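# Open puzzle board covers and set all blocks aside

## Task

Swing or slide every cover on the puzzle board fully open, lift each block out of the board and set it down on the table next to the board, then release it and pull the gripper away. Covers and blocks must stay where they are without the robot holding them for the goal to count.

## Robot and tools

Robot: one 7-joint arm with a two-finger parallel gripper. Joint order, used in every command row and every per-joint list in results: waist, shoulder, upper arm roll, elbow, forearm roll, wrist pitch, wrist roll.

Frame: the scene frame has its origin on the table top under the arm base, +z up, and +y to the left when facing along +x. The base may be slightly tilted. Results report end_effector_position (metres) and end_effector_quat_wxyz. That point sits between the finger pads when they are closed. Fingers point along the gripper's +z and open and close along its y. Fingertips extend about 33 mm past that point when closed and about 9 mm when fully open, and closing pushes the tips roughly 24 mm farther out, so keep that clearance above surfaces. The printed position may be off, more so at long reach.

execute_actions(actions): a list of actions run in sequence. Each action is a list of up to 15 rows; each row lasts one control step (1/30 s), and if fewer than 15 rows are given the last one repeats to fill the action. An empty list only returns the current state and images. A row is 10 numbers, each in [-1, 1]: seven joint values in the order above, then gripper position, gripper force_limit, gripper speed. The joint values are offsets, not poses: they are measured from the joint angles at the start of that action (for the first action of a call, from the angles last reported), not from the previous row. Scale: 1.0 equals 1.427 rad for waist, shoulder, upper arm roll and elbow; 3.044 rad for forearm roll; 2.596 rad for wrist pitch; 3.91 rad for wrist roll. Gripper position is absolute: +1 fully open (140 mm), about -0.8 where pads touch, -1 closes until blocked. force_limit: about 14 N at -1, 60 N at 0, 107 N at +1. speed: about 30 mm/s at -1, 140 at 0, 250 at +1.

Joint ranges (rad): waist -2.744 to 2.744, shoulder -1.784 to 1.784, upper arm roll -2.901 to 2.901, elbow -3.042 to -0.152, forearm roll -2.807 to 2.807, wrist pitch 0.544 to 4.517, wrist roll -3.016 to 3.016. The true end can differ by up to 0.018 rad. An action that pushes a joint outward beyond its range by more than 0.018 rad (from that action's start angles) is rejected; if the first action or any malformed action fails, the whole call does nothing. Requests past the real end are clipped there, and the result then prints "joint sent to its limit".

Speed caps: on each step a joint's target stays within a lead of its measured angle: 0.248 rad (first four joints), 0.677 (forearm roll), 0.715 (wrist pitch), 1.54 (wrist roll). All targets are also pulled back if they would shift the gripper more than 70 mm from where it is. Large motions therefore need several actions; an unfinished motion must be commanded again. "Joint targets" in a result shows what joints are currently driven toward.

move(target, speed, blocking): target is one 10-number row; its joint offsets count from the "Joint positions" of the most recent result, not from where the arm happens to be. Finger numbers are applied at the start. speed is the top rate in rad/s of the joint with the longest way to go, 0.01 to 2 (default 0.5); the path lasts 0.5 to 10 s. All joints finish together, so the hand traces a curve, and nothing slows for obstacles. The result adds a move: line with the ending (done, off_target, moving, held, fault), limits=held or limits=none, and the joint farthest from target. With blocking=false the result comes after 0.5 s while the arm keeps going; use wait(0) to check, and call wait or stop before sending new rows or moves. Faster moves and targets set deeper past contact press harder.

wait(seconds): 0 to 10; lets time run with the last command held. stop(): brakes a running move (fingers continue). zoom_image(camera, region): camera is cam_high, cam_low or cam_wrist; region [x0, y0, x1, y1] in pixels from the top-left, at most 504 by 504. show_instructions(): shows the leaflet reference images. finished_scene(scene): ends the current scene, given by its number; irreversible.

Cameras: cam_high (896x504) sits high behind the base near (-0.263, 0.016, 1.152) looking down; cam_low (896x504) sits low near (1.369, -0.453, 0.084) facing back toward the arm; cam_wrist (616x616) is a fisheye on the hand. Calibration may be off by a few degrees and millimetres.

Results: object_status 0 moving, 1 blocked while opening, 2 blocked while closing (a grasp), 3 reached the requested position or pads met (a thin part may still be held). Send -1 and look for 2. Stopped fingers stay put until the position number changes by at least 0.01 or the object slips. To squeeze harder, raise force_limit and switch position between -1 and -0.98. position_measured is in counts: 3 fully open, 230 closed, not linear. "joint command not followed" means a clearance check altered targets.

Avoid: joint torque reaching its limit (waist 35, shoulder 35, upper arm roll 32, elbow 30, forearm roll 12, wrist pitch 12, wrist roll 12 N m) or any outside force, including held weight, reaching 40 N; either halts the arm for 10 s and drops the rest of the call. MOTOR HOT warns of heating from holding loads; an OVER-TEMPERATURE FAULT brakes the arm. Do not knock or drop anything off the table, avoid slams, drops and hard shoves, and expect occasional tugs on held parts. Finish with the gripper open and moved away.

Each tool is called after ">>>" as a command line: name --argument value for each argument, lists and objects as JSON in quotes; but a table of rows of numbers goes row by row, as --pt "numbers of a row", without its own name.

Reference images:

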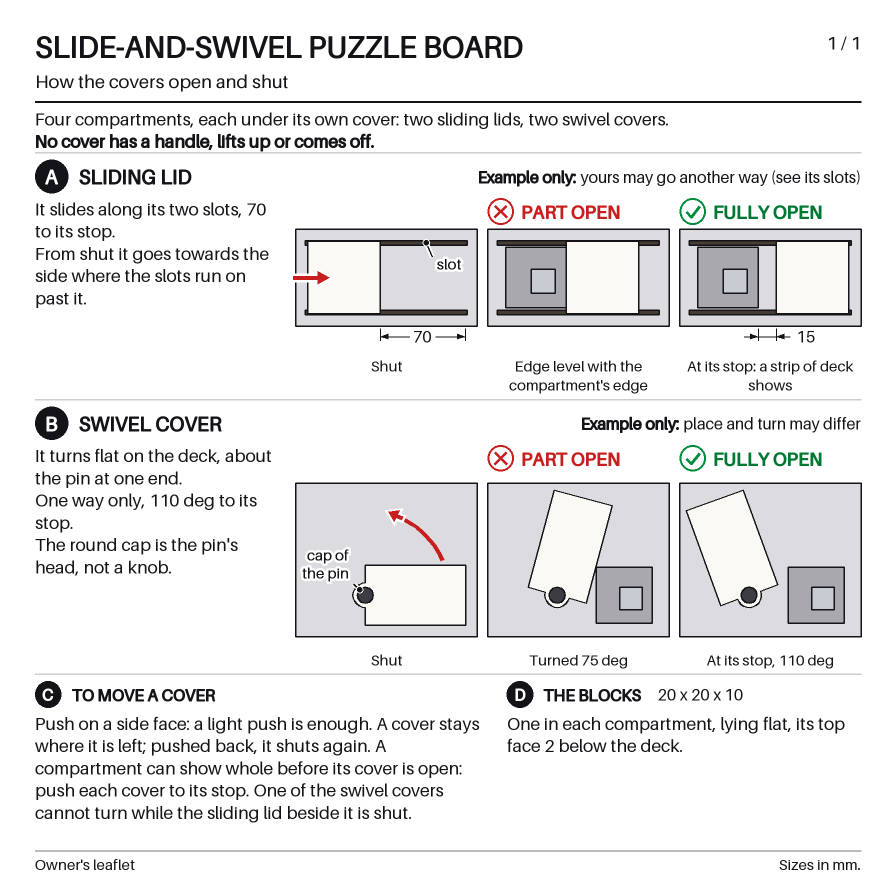

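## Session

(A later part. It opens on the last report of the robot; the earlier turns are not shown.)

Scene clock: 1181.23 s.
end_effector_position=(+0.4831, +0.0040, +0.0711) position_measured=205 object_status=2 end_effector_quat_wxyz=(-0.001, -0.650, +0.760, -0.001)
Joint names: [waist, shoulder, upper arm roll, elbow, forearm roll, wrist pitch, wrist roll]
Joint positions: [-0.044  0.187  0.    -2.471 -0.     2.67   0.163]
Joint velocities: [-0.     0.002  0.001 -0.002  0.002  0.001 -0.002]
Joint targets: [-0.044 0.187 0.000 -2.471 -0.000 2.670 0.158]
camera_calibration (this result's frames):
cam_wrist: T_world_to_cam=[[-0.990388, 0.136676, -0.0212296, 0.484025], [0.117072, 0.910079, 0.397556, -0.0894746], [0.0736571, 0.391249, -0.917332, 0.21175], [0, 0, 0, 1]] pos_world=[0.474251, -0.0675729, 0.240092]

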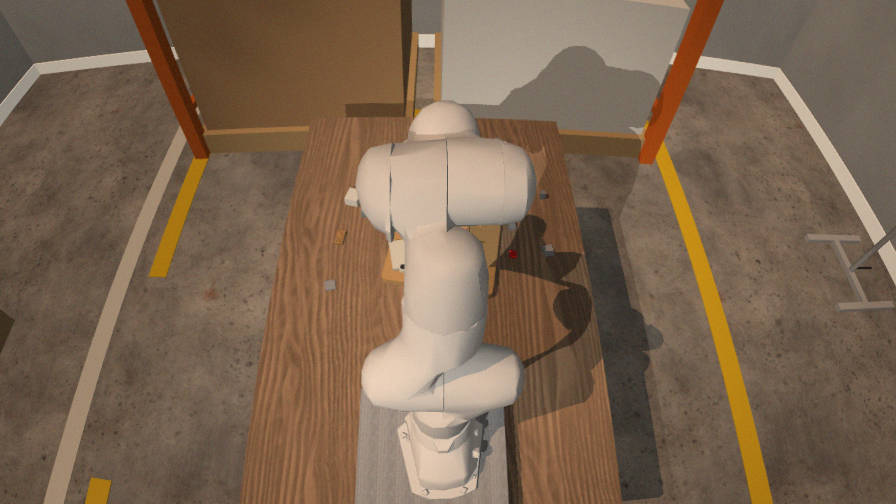

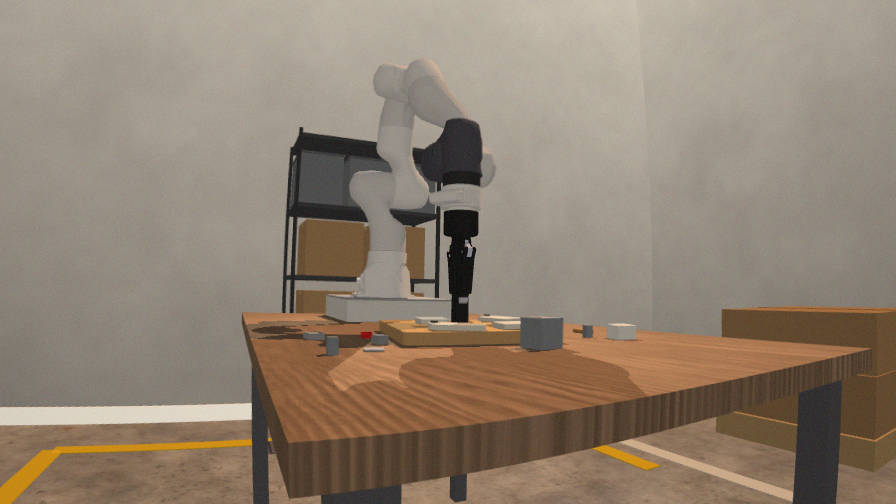

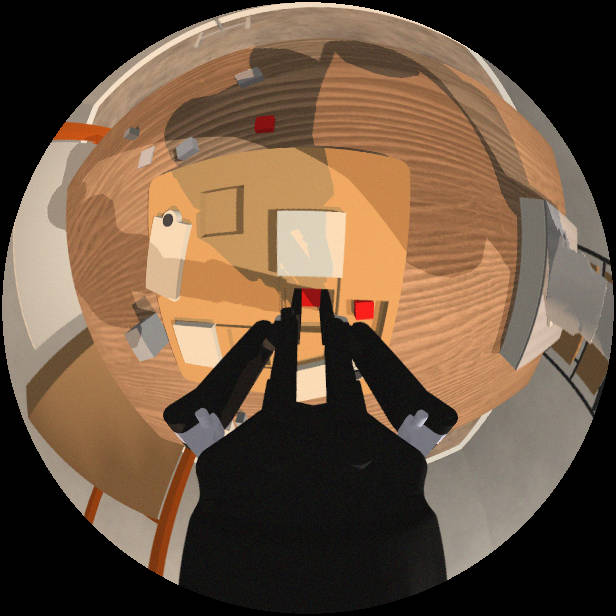

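>>> execute_actions --actions '[[[0.002,-0.002,0,0,0,-0.003,0,-1,-0.2,-0.7],[0.003,-0.003,0,0,0,-0.005,0,-1,-0.2,-0.7],[0.004,-0.005,0,0,0,-0.008,0,-1,-0.2,-0.7],[0.0045,-0.009,0,0,0,-0.0115,0,-1,-0.2,-0.7],[0.005,-0.014,0,0,0,-0.015,0,-1,-0.2,-0.7],[0.005,-0.020,0,0,0,-0.019,0,-1,-0.2,-0.7],[0.005,-0.027,0,0,0,-0.023,0,-1,-0.2,-0.7],[0.005,-0.034,0,0,0,-0.027,0,-1,-0.2,-0.7],[0.005,-0.041,0,0,0,-0.0305,0,-1,-0.2,-0.7],[0.005,-0.048,0,0,0,-0.033,0,-1,-0.2,-0.7],[0.005,-0.054,0,0,0,-0.035,0,-1,-0.2,-0.7],[0.005,-0.058,0,0,0,-0.0354,0,-1,-0.2,-0.7],[0.005,-0.061,0,0,0,-0.0354,0,-1,-0.2,-0.7],[0.005,-0.0625,0,0,0,-0.0354,0,-1,-0.2,-0.7],[0.005,-0.0631,0,0,0,-0.0354,0,-1,-0.2,-0.7]]]'

Scene clock: 1204.20 s.
end_effector_position=(+0.4859, +0.0064, +0.1039) position_measured=205 object_status=2 end_effector_quat_wxyz=(+0.002, -0.652, +0.758, -0.005)
Joint names: [waist, shoulder, upper arm roll, elbow, forearm roll, wrist pitch, wrist roll]
Joint positions: [-0.039  0.105  0.    -2.471 -0.     2.598  0.163]
Joint velocities: [ 0.    -0.122  0.    -0.    -0.002 -0.085  0.001]
Joint targets: [-0.037 0.097 0.000 -2.471 -0.000 2.578 0.163]
camera_calibration (this result's frames):
cam_wrist: T_world_to_cam=[[-0.990833, 0.131431, -0.0312552, 0.488458], [0.108212, 0.91063, 0.398803, -0.100882], [0.0808769, 0.391764, -0.916504, 0.237182], [0, 0, 0, 1]] pos_world=[0.475714, -0.0652516, 0.272877]

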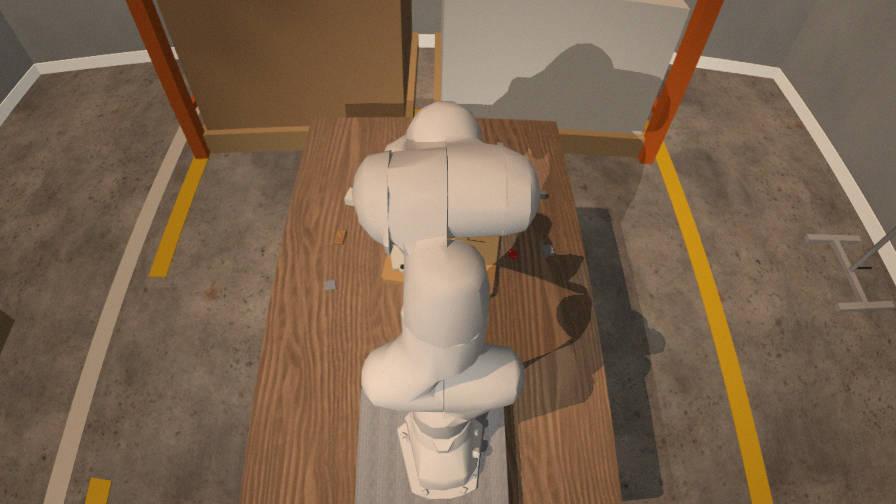

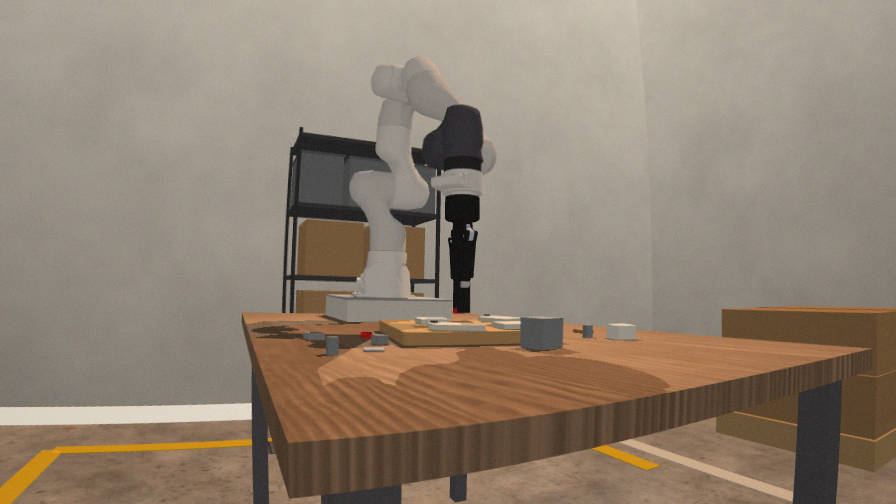

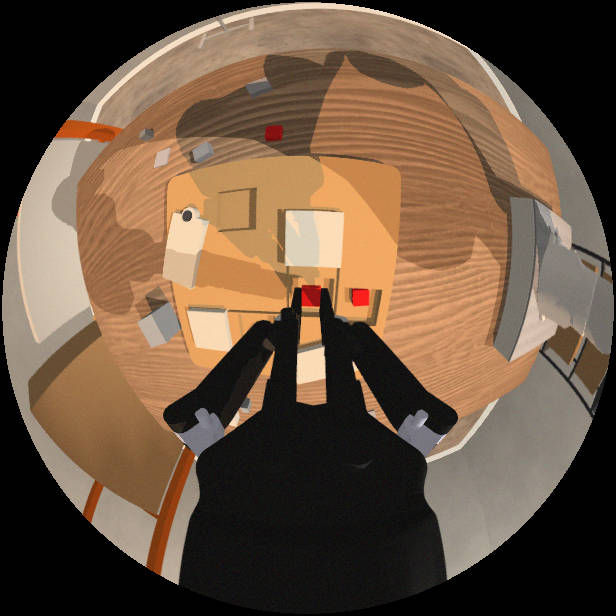

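>>> zoom_image --camera "cam_wrist" --region '[325, 270, 397, 342]'

>>> move --target '[-0.302,0.0238,0,0,0,0.0092,0,-1,-0.2,-0.7]' --speed 0.6

Region (325, 270, 397, 342) of cam_wrist's 616x616 image, scaled by 7.000, with more detail than that image has.

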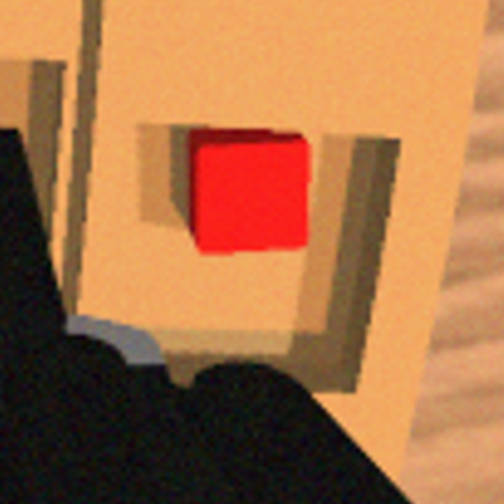

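Scene clock: 1214.27 s.
end_effector_position=(+0.4410, -0.1955, +0.0919) position_measured=205 object_status=2 end_effector_quat_wxyz=(-0.004, -0.476, +0.880, -0.003)
Joint names: [waist, shoulder, upper arm roll, elbow, forearm roll, wrist pitch, wrist roll]
Joint positions: [-0.467  0.136 -0.002 -2.471 -0.     2.617  0.163]
Joint velocities: [-0.    -0.     0.002 -0.    -0.     0.004  0.001]
Joint targets: [-0.470 0.139 0.000 -2.471 -0.000 2.622 0.163]
move: done; limits=none; farthest joint: the wrist pitch, 0.005 radians from its target (0.040 radians at the start)
camera_calibration (this result's frames):
cam_wrist: T_world_to_cam=[[-0.845901, 0.532876, -0.0222528, 0.48382], [0.482665, 0.782611, 0.393133, -0.0970202], [0.226907, 0.321811, -0.919212, 0.231042], [0, 0, 0, 1]] pos_world=[0.403667, -0.256239, 0.261284]

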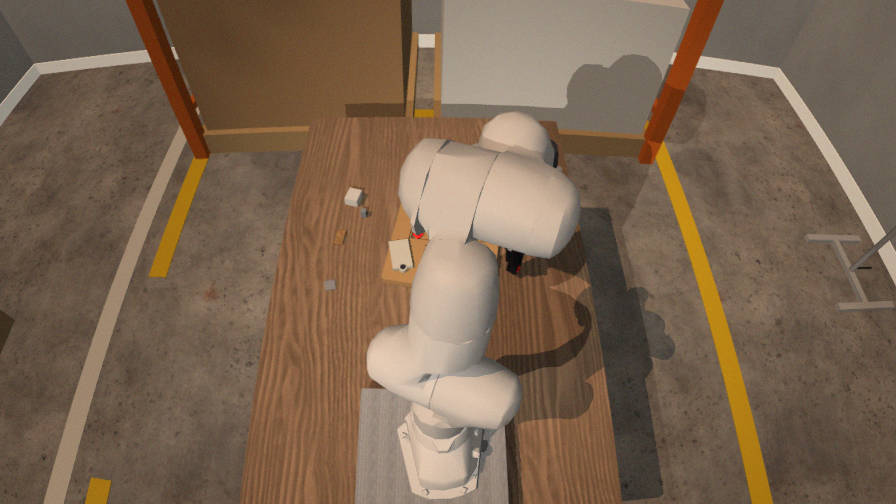

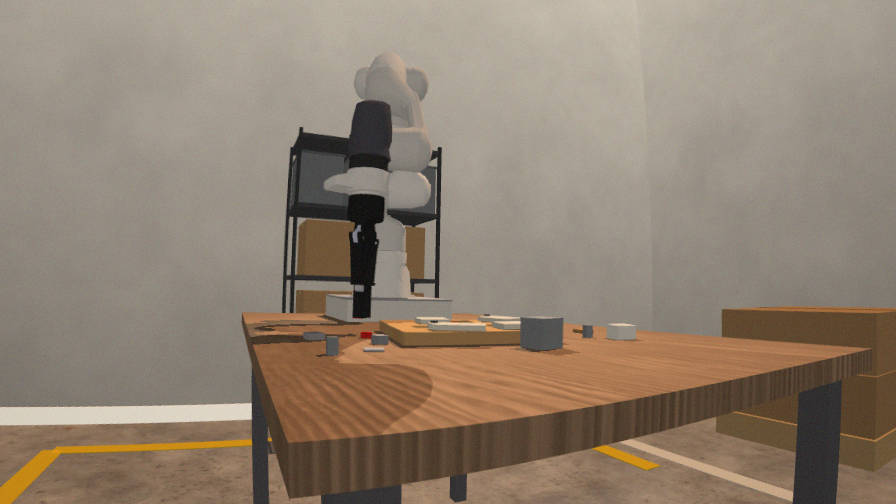

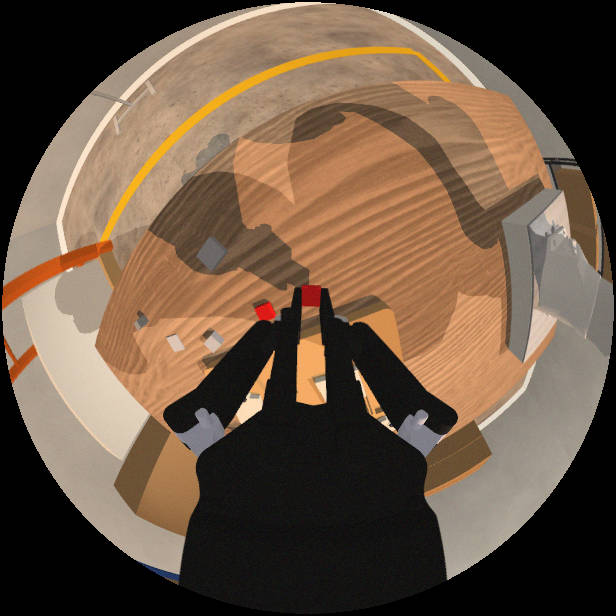

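>>> execute_actions --actions '[[[0,0.0023,0,0,0,0.0033,0,-1,-0.2,-0.7],[0,0.0035,0,0,0,0.0062,0,-1,-0.2,-0.7],[0,0.0062,0,0,0,0.0107,0,-1,-0.2,-0.7],[0,0.0107,0,0,0,0.0162,0,-1,-0.2,-0.7],[0,0.0167,0,0,0,0.022,0,-1,-0.2,-0.7],[0,0.024,0,0,0,0.0276,0,-1,-0.2,-0.7],[0,0.0318,0,0,0,0.0325,0,-1,-0.2,-0.7],[0,0.0396,0,0,0,0.0363,0,-1,-0.2,-0.7],[0,0.0469,0,0,0,0.0386,0,-1,-0.2,-0.7],[0,0.0529,0,0,0,0.0394,0,-1,-0.2,-0.7],[0,0.0568,0,0,0,0.0389,0,-1,-0.2,-0.7],[0,0.059,0,0,0,0.0374,0,-1,-0.2,-0.7],[0,0.0602,0,0,0,0.0358,0,-1,-0.2,-0.7],[0,0.061,0,0,0,0.0348,0,-1,-0.2,-0.7],[0,0.0615,0,0,0,0.0346,0,-1,-0.2,-0.7]]]'

>>> wait --seconds 0.3

>>> zoom_image --camera "cam_low" --region '[335, 310, 395, 350]'

Scene clock: 1239.03 s.
end_effector_position=(+0.4394, -0.1950, +0.0594) position_measured=205 object_status=2 end_effector_quat_wxyz=(-0.005, -0.476, +0.880, -0.001)
Joint names: [waist, shoulder, upper arm roll, elbow, forearm roll, wrist pitch, wrist roll]
Joint positions: [-0.468  0.219 -0.001 -2.471 -0.     2.695  0.163]
Joint velocities: [ 0.     0.074 -0.001 -0.001  0.     0.032  0.   ]
Joint targets: [-0.467 0.224 -0.002 -2.471 -0.000 2.707 0.163]
camera_calibration (this result's frames):
cam_wrist: T_world_to_cam=[[-0.846069, 0.53275, -0.0185576, 0.481288], [0.483875, 0.782127, 0.392608, -0.0844369], [0.223676, 0.323194, -0.919519, 0.20308], [0, 0, 0, 1]] pos_world=[0.402636, -0.256, 0.228818]

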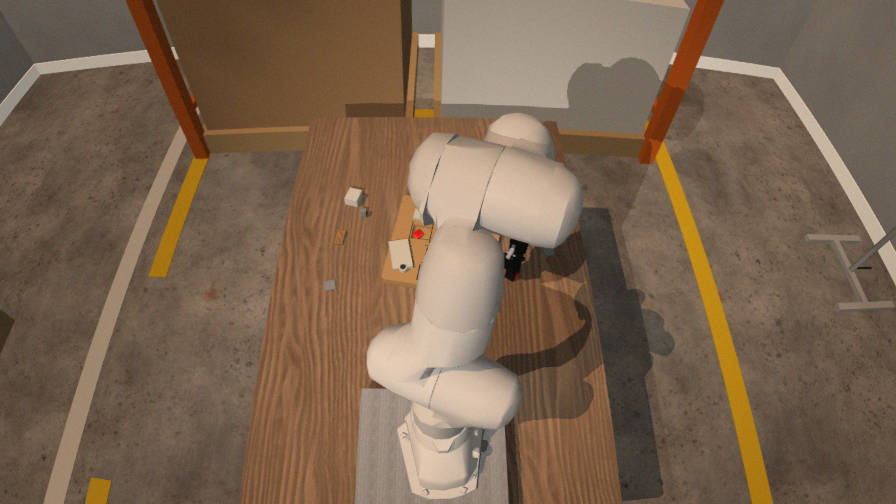

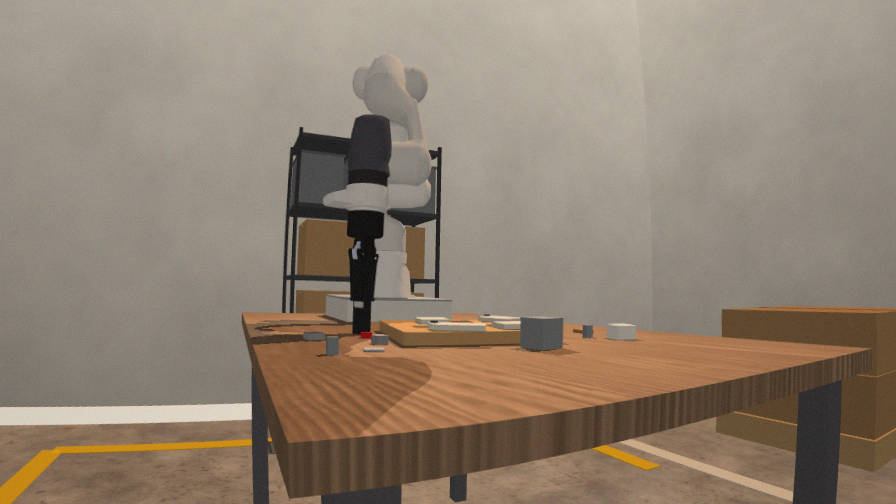

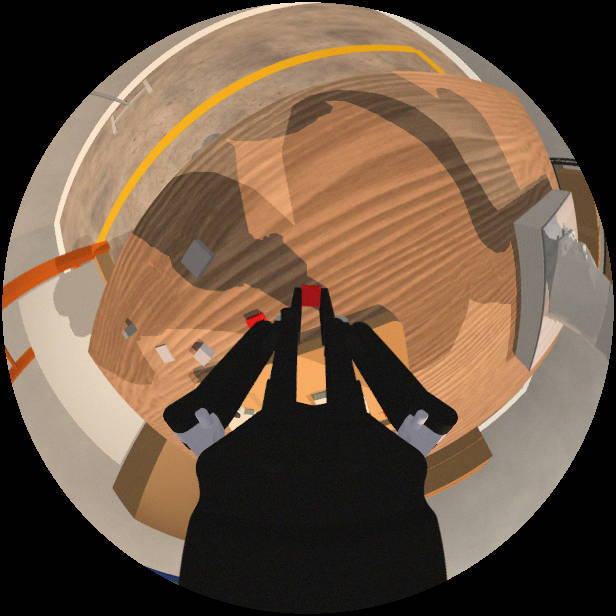

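Scene clock: 1239.33 s.
end_effector_position=(+0.4394, -0.1950, +0.0590) position_measured=205 object_status=2 end_effector_quat_wxyz=(-0.005, -0.476, +0.880, -0.001)
Joint names: [waist, shoulder, upper arm roll, elbow, forearm roll, wrist pitch, wrist roll]
Joint positions: [-0.468  0.22  -0.001 -2.471 -0.     2.696  0.163]
Joint velocities: [-0.    -0.001 -0.001  0.    -0.001  0.001 -0.   ]
Joint targets: [-0.467 0.224 -0.002 -2.471 -0.000 2.707 0.163]
wait: 0.30 s; at rest by 0.17 s
camera_calibration (this result's frames):
cam_wrist: T_world_to_cam=[[-0.846069, 0.532749, -0.0185862, 0.481267], [0.483865, 0.782132, 0.392611, -0.0842597], [0.2237, 0.323182, -0.919517, 0.20268], [0, 0, 0, 1]] pos_world=[0.402616, -0.255995, 0.228394]

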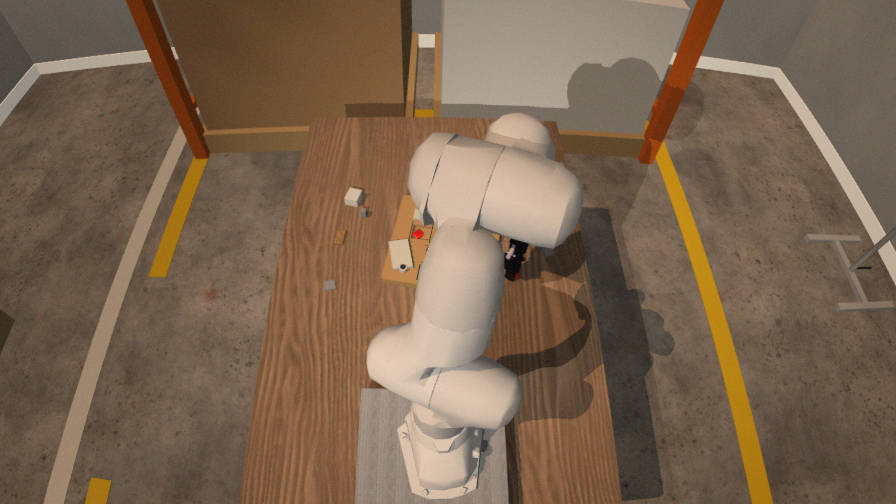

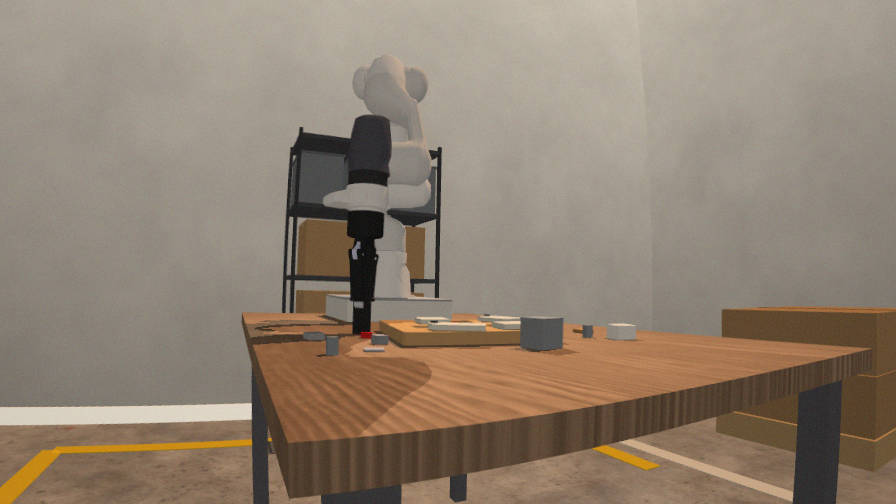

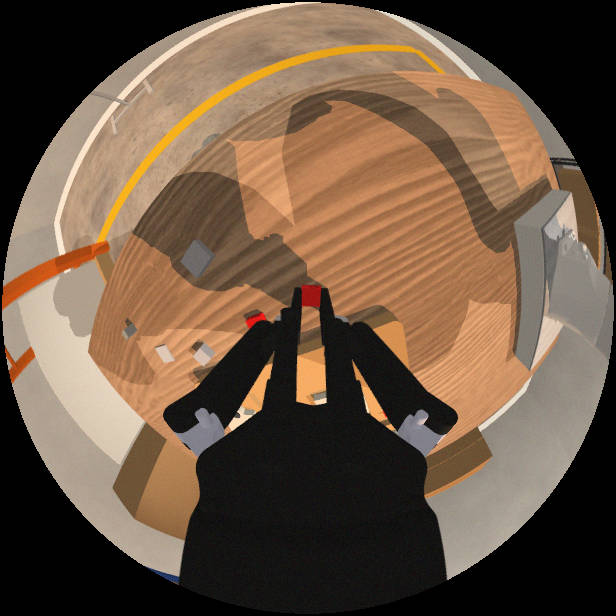

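Region (335, 310, 395, 350) of cam_low's 896x504 image, scaled by 8.400, with more detail than that image has.

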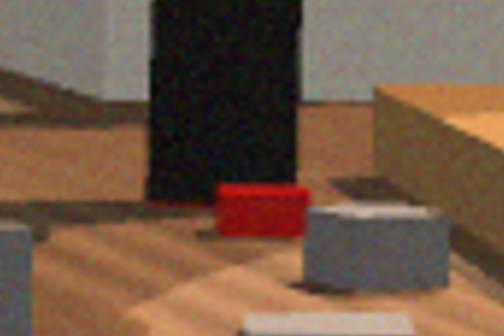

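>>> execute_actions --actions '[[[0,0,0,0,0,0,0,-0.42,-0.2,-0.3],[0,0,0,0,0,0,0,-0.42,-0.2,-0.3],[0,0,0,0,0,0,0,-0.42,-0.2,-0.3],[0,0,0,0,0,0,0,-0.42,-0.2,-0.3],[0,0,0,0,0,0,0,-0.42,-0.2,-0.3],[0,0,0,0,0,-0.001,0,-0.42,-0.2,-0.3],[0,-0.002,0,0,0,-0.003,0,-0.42,-0.2,-0.3],[0,-0.004,0,0,0,-0.006,0,-0.42,-0.2,-0.3],[0,-0.008,0,0,0,-0.010,0,-0.42,-0.2,-0.3],[0,-0.014,0,0,0,-0.015,0,-0.42,-0.2,-0.3],[0,-0.021,0,0,0,-0.020,0,-0.42,-0.2,-0.3],[0,-0.029,0,0,0,-0.025,0,-0.42,-0.2,-0.3],[0,-0.037,0,0,0,-0.030,0,-0.42,-0.2,-0.3],[0,-0.045,0,0,0,-0.034,0,-0.42,-0.2,-0.3],[0,-0.052,0,0,0,-0.037,0,-0.42,-0.2,-0.3]],[[0.002,-0.031,0,0,0,-0.024,0,-0.42,-0.2,-0.3],[0.004,-0.036,0,0,0,-0.024,0,-0.42,-0.2,-0.3],[0.006,-0.040,0,0,0,-0.024,0,-0.42,-0.2,-0.3],[0.009,-0.043,0,0,0,-0.023,0,-0.42,-0.2,-0.3],[0.013,-0.045,0,0,0,-0.022,0,-0.42,-0.2,-0.3],[0.018,-0.046,0,0,0,-0.022,0,-0.42,-0.2,-0.3],[0.023,-0.046,0,0,0,-0.022,0,-0.42,-0.2,-0.3],[0.028,-0.046,0,0,0,-0.022,0,-0.42,-0.2,-0.3],[0.033,-0.046,0,0,0,-0.022,0,-0.42,-0.2,-0.3],[0.038,-0.046,0,0,0,-0.022,0,-0.42,-0.2,-0.3],[0.042,-0.046,0,0,0,-0.022,0,-0.42,-0.2,-0.3],[0.045,-0.046,0,0,0,-0.022,0,-0.42,-0.2,-0.3],[0.047,-0.046,0,0,0,-0.022,0,-0.42,-0.2,-0.3]]]'

Scene clock: 1276.13 s.
end_effector_position=(+0.4535, -0.1682, +0.1026) position_measured=182 object_status=3 end_effector_quat_wxyz=(-0.002, -0.502, +0.865, -0.005)
Joint names: [waist, shoulder, upper arm roll, elbow, forearm roll, wrist pitch, wrist roll]
Joint positions: [-0.406  0.11  -0.001 -2.471 -0.     2.595  0.163]
Joint velocities: [ 0.066  0.     0.003 -0.     0.001 -0.017  0.002]
Joint targets: [-0.400 0.107 -0.001 -2.471 -0.000 2.588 0.163]
camera_calibration (this result's frames):
cam_wrist: T_world_to_cam=[[-0.877099, 0.479552, -0.0269581, 0.485775], [0.431491, 0.811364, 0.394339, -0.100668], [0.210979, 0.334242, -0.918569, 0.238539], [0, 0, 0, 1]] pos_world=[0.419183, -0.231006, 0.271908]

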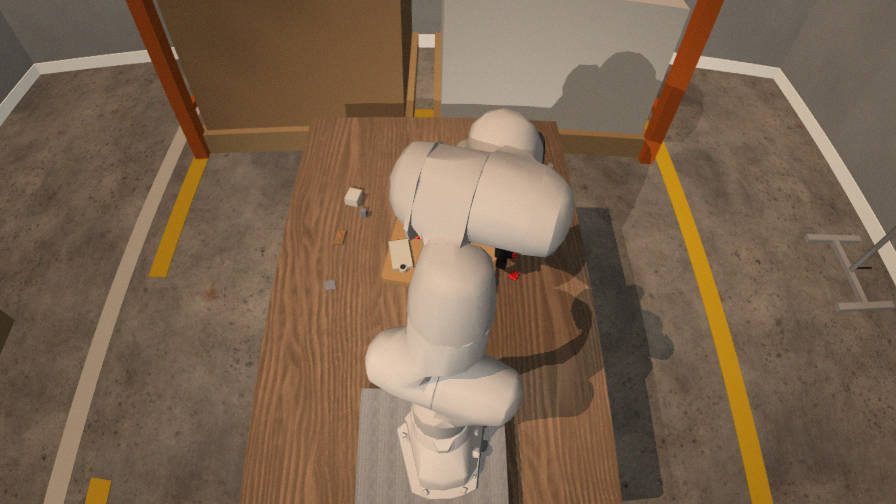

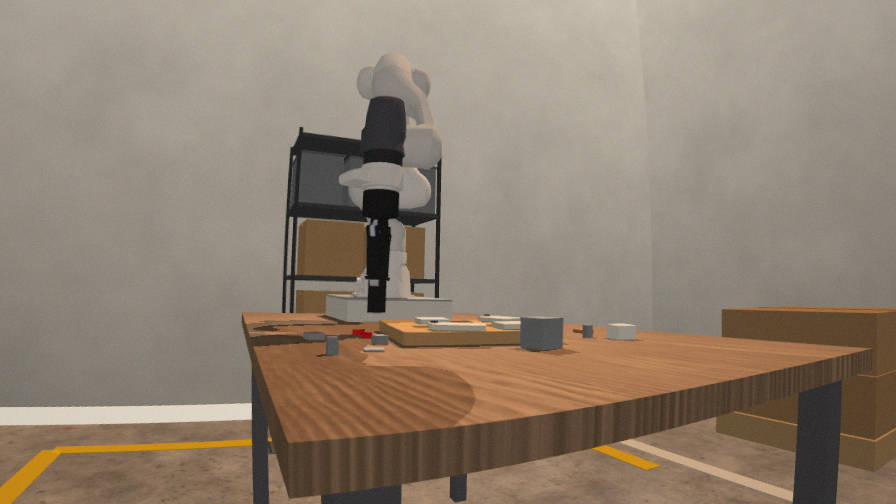

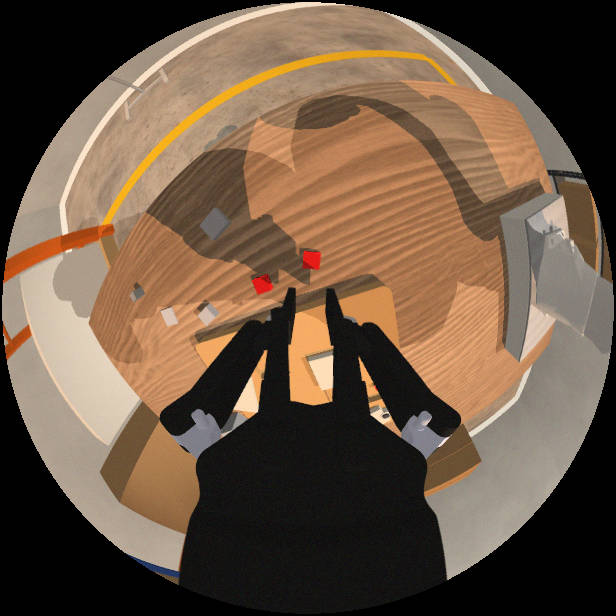

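>>> move --target '[0.2929,-0.0822,0,-0.1266,0,0.0261,-0.0223,-0.5,-0.2,-0.3]' --speed 0.6

>>> zoom_image --camera "cam_wrist" --region '[275, 255, 347, 327]'

Scene clock: 1286.53 s.
end_effector_position=(+0.4288, +0.0265, +0.0966) position_measured=192 object_status=3 end_effector_quat_wxyz=(+0.000, +0.700, -0.714, +0.002)
Joint names: [waist, shoulder, upper arm roll, elbow, forearm roll, wrist pitch, wrist roll]
Joint positions: [ 0.009 -0.005  0.001 -2.649 -0.     2.659  0.081]
Joint velocities: [ 0.    -0.001 -0.001 -0.    -0.001  0.002 -0.007]
Joint targets: [0.012 -0.008 -0.001 -2.652 -0.000 2.663 0.075]
move: done; limits=none; farthest joint: the wrist roll, 0.006 radians from its target (0.087 radians at the start)
camera_calibration (this result's frames):
cam_wrist: T_world_to_cam=[[-0.999725, 0.00213795, -0.0233608, 0.435463], [-0.00734322, 0.917269, 0.398201, -0.0606235], [0.0222794, 0.398263, -0.917001, 0.252188], [0, 0, 0, 1]] pos_world=[0.42928, -0.0457599, 0.265569]

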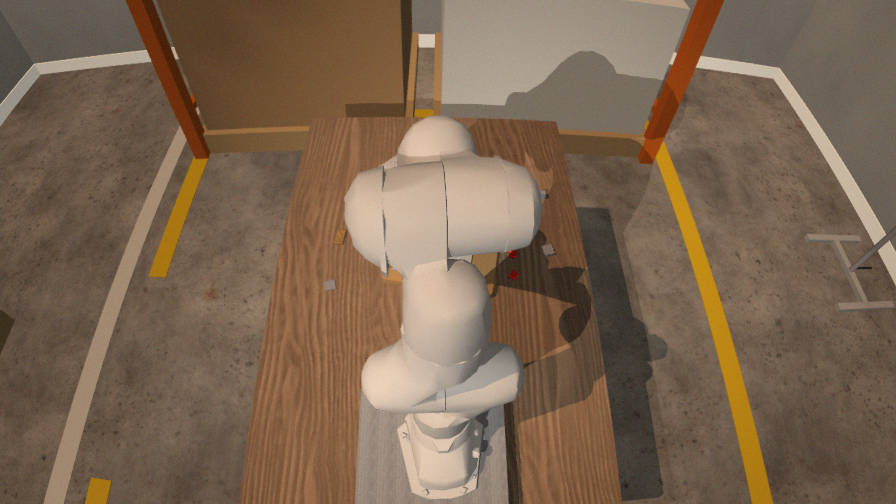

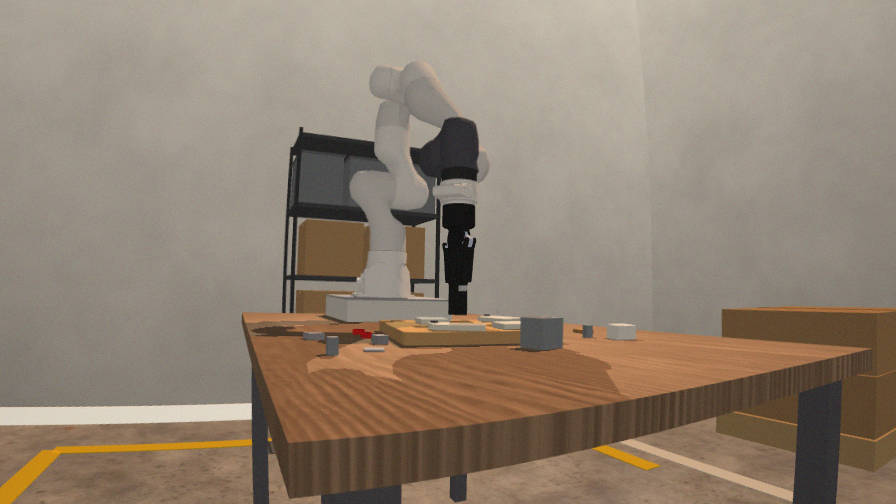

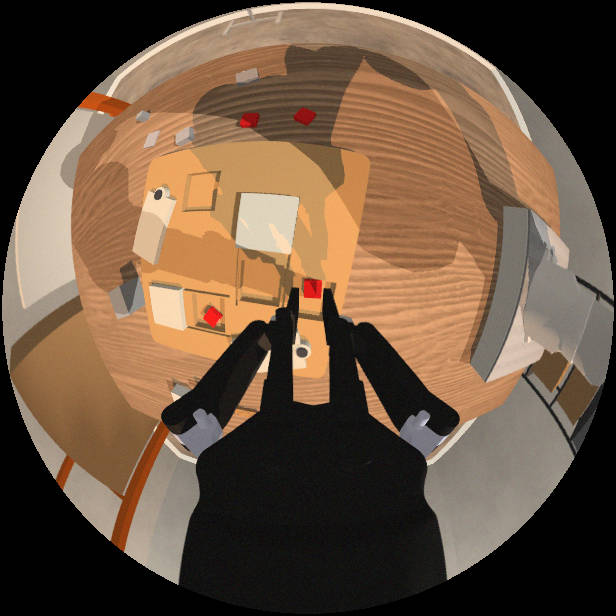

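Region (275, 255, 347, 327) of cam_wrist's 616x616 image, scaled by 7.000, with more detail than that image has.

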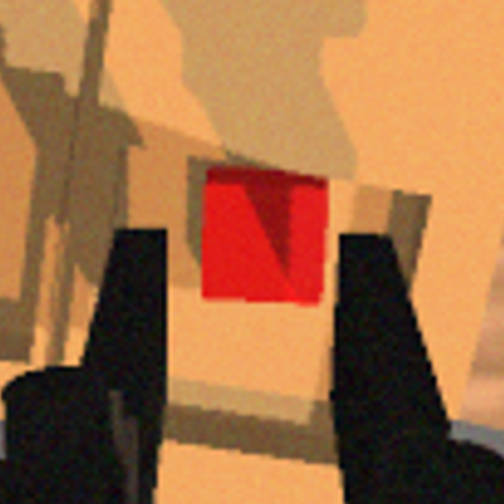

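>>> execute_actions --actions '[[[0,0.0022,0,0,0,0.0024,0,-0.5,-0.2,-0.3],[0,0.0027,0,0,0,0.0038,0,-0.5,-0.2,-0.3],[0,0.0038,0,0,0,0.006,0,-0.5,-0.2,-0.3],[0,0.0057,0,0,0,0.0086,0,-0.5,-0.2,-0.3],[0,0.0083,0,0,0,0.0112,0,-0.5,-0.2,-0.3],[0,0.0113,0,0,0,0.0137,0,-0.5,-0.2,-0.3],[0,0.0146,0,0,0,0.0158,0,-0.5,-0.2,-0.3],[0,0.0179,0,0,0,0.0174,0,-0.5,-0.2,-0.3],[0,0.021,0,0,0,0.0182,0,-0.5,-0.2,-0.3],[0,0.0235,0,0,0,0.0183,0,-0.5,-0.2,-0.3],[0,0.0254,0,0,0,0.0178,0,-0.5,-0.2,-0.3],[0,0.0265,0,0,0,0.017,0,-0.5,-0.2,-0.3],[0,0.027,0,0,0,0.0162,0,-0.5,-0.2,-0.3],[0,0.0271,0,0,0,0.0156,0,-0.5,-0.2,-0.3],[0,0.0271,0,0,0,0.0154,0,-0.5,-0.2,-0.3]]]'

>>> zoom_image --camera "cam_wrist" --region '[275, 255, 347, 327]'

Scene clock: 1310.87 s.
end_effector_position=(+0.4287, +0.0265, +0.0847) position_measured=192 object_status=3 end_effector_quat_wxyz=(+0.001, +0.701, -0.713, +0.002)
Joint names: [waist, shoulder, upper arm roll, elbow, forearm roll, wrist pitch, wrist roll]
Joint positions: [ 0.009  0.03   0.    -2.649 -0.     2.693  0.08 ]
Joint velocities: [-0.     0.027  0.     0.     0.     0.006 -0.   ]
Joint targets: [0.009 0.034 0.001 -2.649 -0.000 2.699 0.081]
camera_calibration (this result's frames):
cam_wrist: T_world_to_cam=[[-0.99975, 0.000448642, -0.0223348, 0.43508], [-0.00848368, 0.917272, 0.398171, -0.0553635], [0.0206657, 0.398262, -0.917039, 0.242026], [0, 0, 0, 1]] pos_world=[0.4295, -0.0458016, 0.253709]

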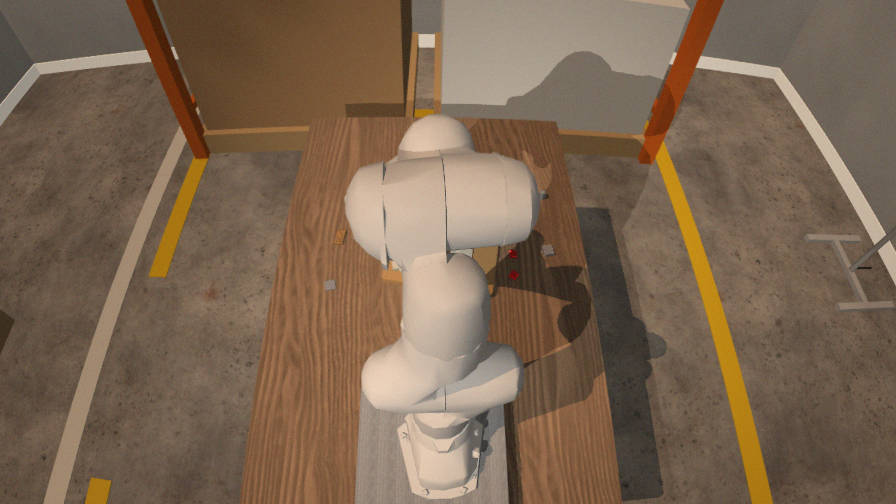

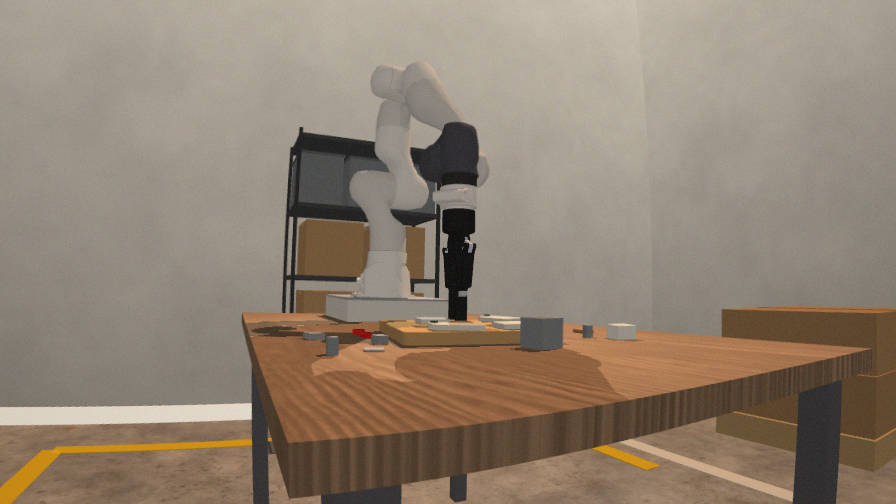

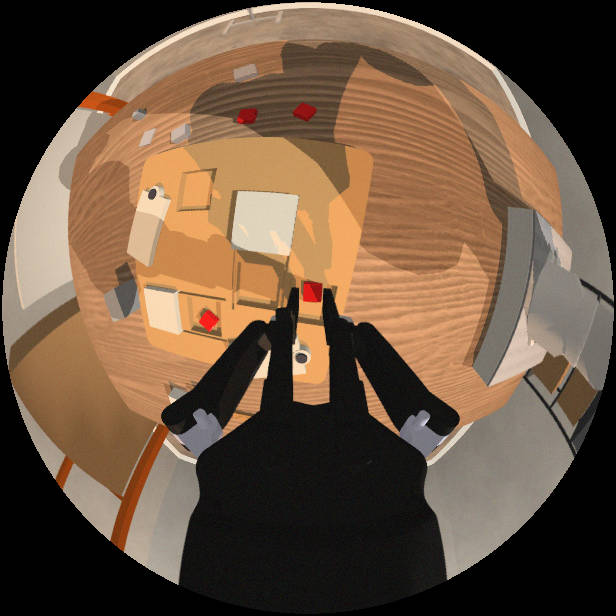

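Region (275, 255, 347, 327) of cam_wrist's 616x616 image, scaled by 7.000, with more detail than that image has.

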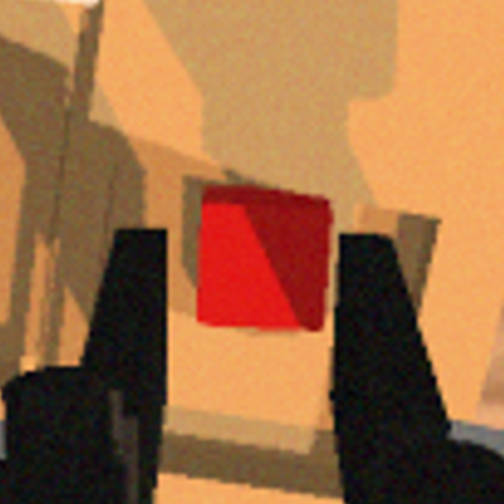

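>>> execute_actions --actions '[[[0,0.0029,0,0,0,0.0023,0,-0.5,-0.2,-0.3],[0,0.0034,0,0,0,0.0027,0,-0.5,-0.2,-0.3],[0,0.0045,0,0,0,0.004,0,-0.5,-0.2,-0.3],[0,0.0063,0,0,0,0.0062,0,-0.5,-0.2,-0.3],[0,0.0087,0,0,0,0.0088,0,-0.5,-0.2,-0.3],[0,0.0116,0,0,0,0.0114,0,-0.5,-0.2,-0.3],[0,0.0148,0,0,0,0.0137,0,-0.5,-0.2,-0.3],[0,0.0179,0,0,0,0.0154,0,-0.5,-0.2,-0.3],[0,0.0208,0,0,0,0.0164,0,-0.5,-0.2,-0.3],[0,0.0232,0,0,0,0.0166,0,-0.5,-0.2,-0.3],[0,0.025,0,0,0,0.0162,0,-0.5,-0.2,-0.3],[0,0.0261,0,0,0,0.0155,0,-0.5,-0.2,-0.3],[0,0.0266,0,0,0,0.0148,0,-0.5,-0.2,-0.3],[0,0.0267,0,0,0,0.0142,0,-0.5,-0.2,-0.3],[0,0.0267,0,0,0,0.0139,0,-0.5,-0.2,-0.3]]]'

>>> zoom_image --camera "cam_wrist" --region '[275, 255, 347, 327]'

Scene clock: 1327.03 s.
end_effector_position=(+0.4307, +0.0266, +0.0782) position_measured=192 object_status=3 end_effector_quat_wxyz=(-0.001, +0.701, -0.713, +0.004)
Joint names: [waist, shoulder, upper arm roll, elbow, forearm roll, wrist pitch, wrist roll]
Joint positions: [ 0.009  0.051  0.    -2.649 -0.     2.719  0.08 ]
Joint velocities: [-0.001  0.001 -0.     0.002 -0.     0.001  0.001]
Joint targets: [0.009 0.068 0.000 -2.649 -0.000 2.729 0.080]
camera_calibration (this result's frames):
cam_wrist: T_world_to_cam=[[-0.999612, 0.000438183, -0.0278417, 0.437269], [-0.0106957, 0.91713, 0.398446, -0.0519183], [0.025709, 0.398589, -0.916769, 0.233778], [0, 0, 0, 1]] pos_world=[0.430534, -0.045757, 0.247181]

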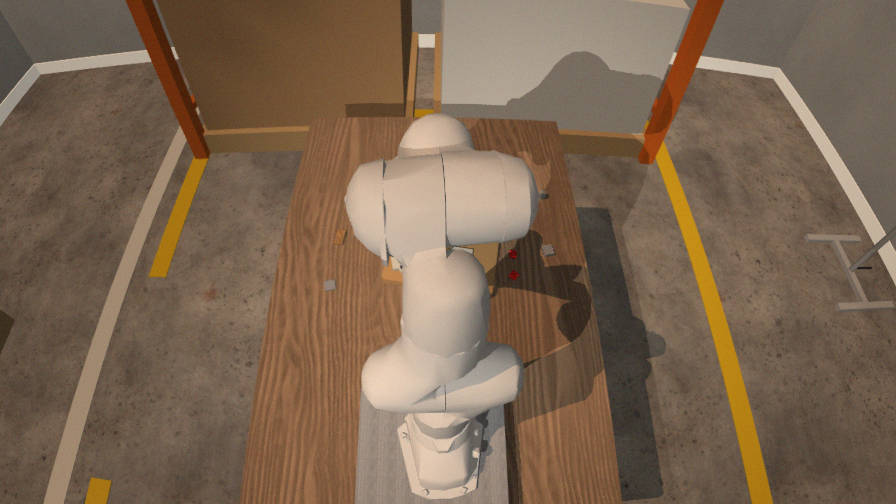

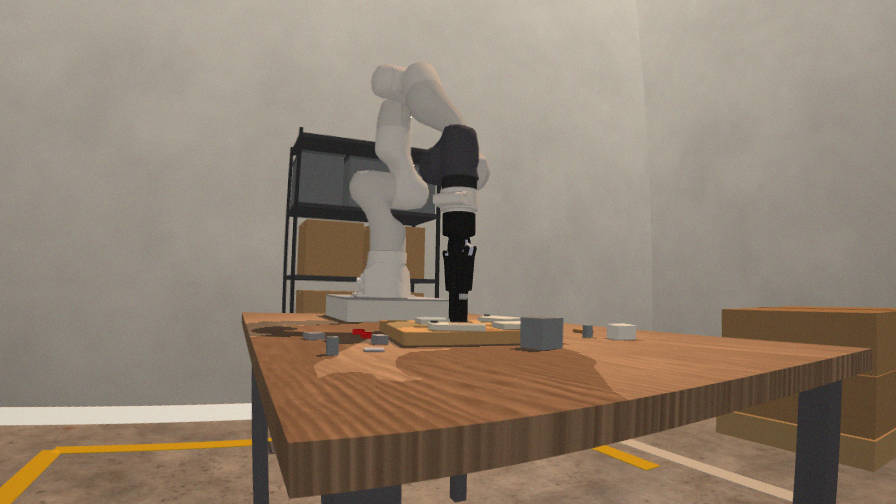

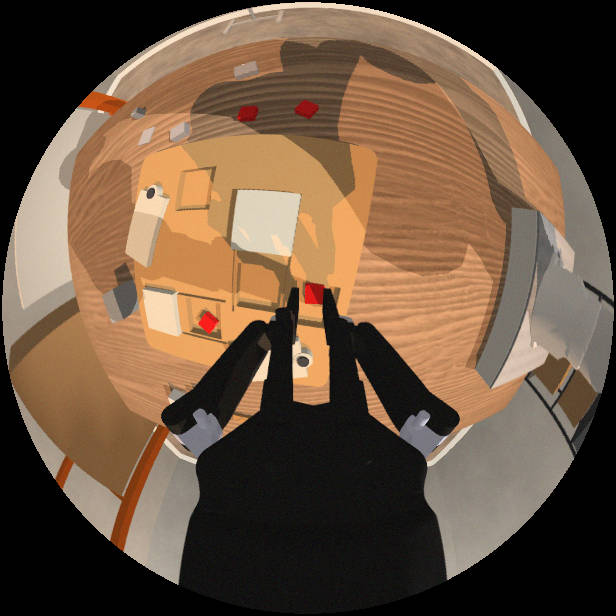

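Region (275, 255, 347, 327) of cam_wrist's 616x616 image, scaled by 7.000, with more detail than that image has.

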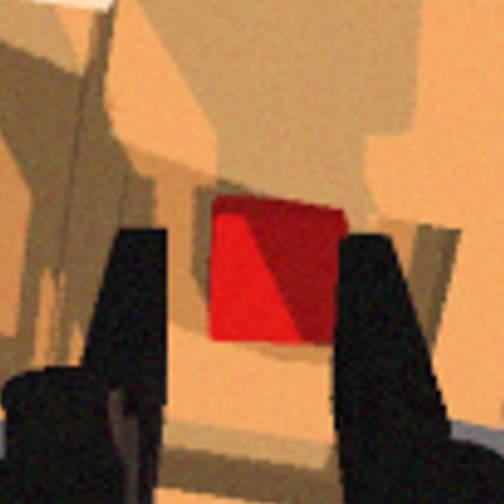

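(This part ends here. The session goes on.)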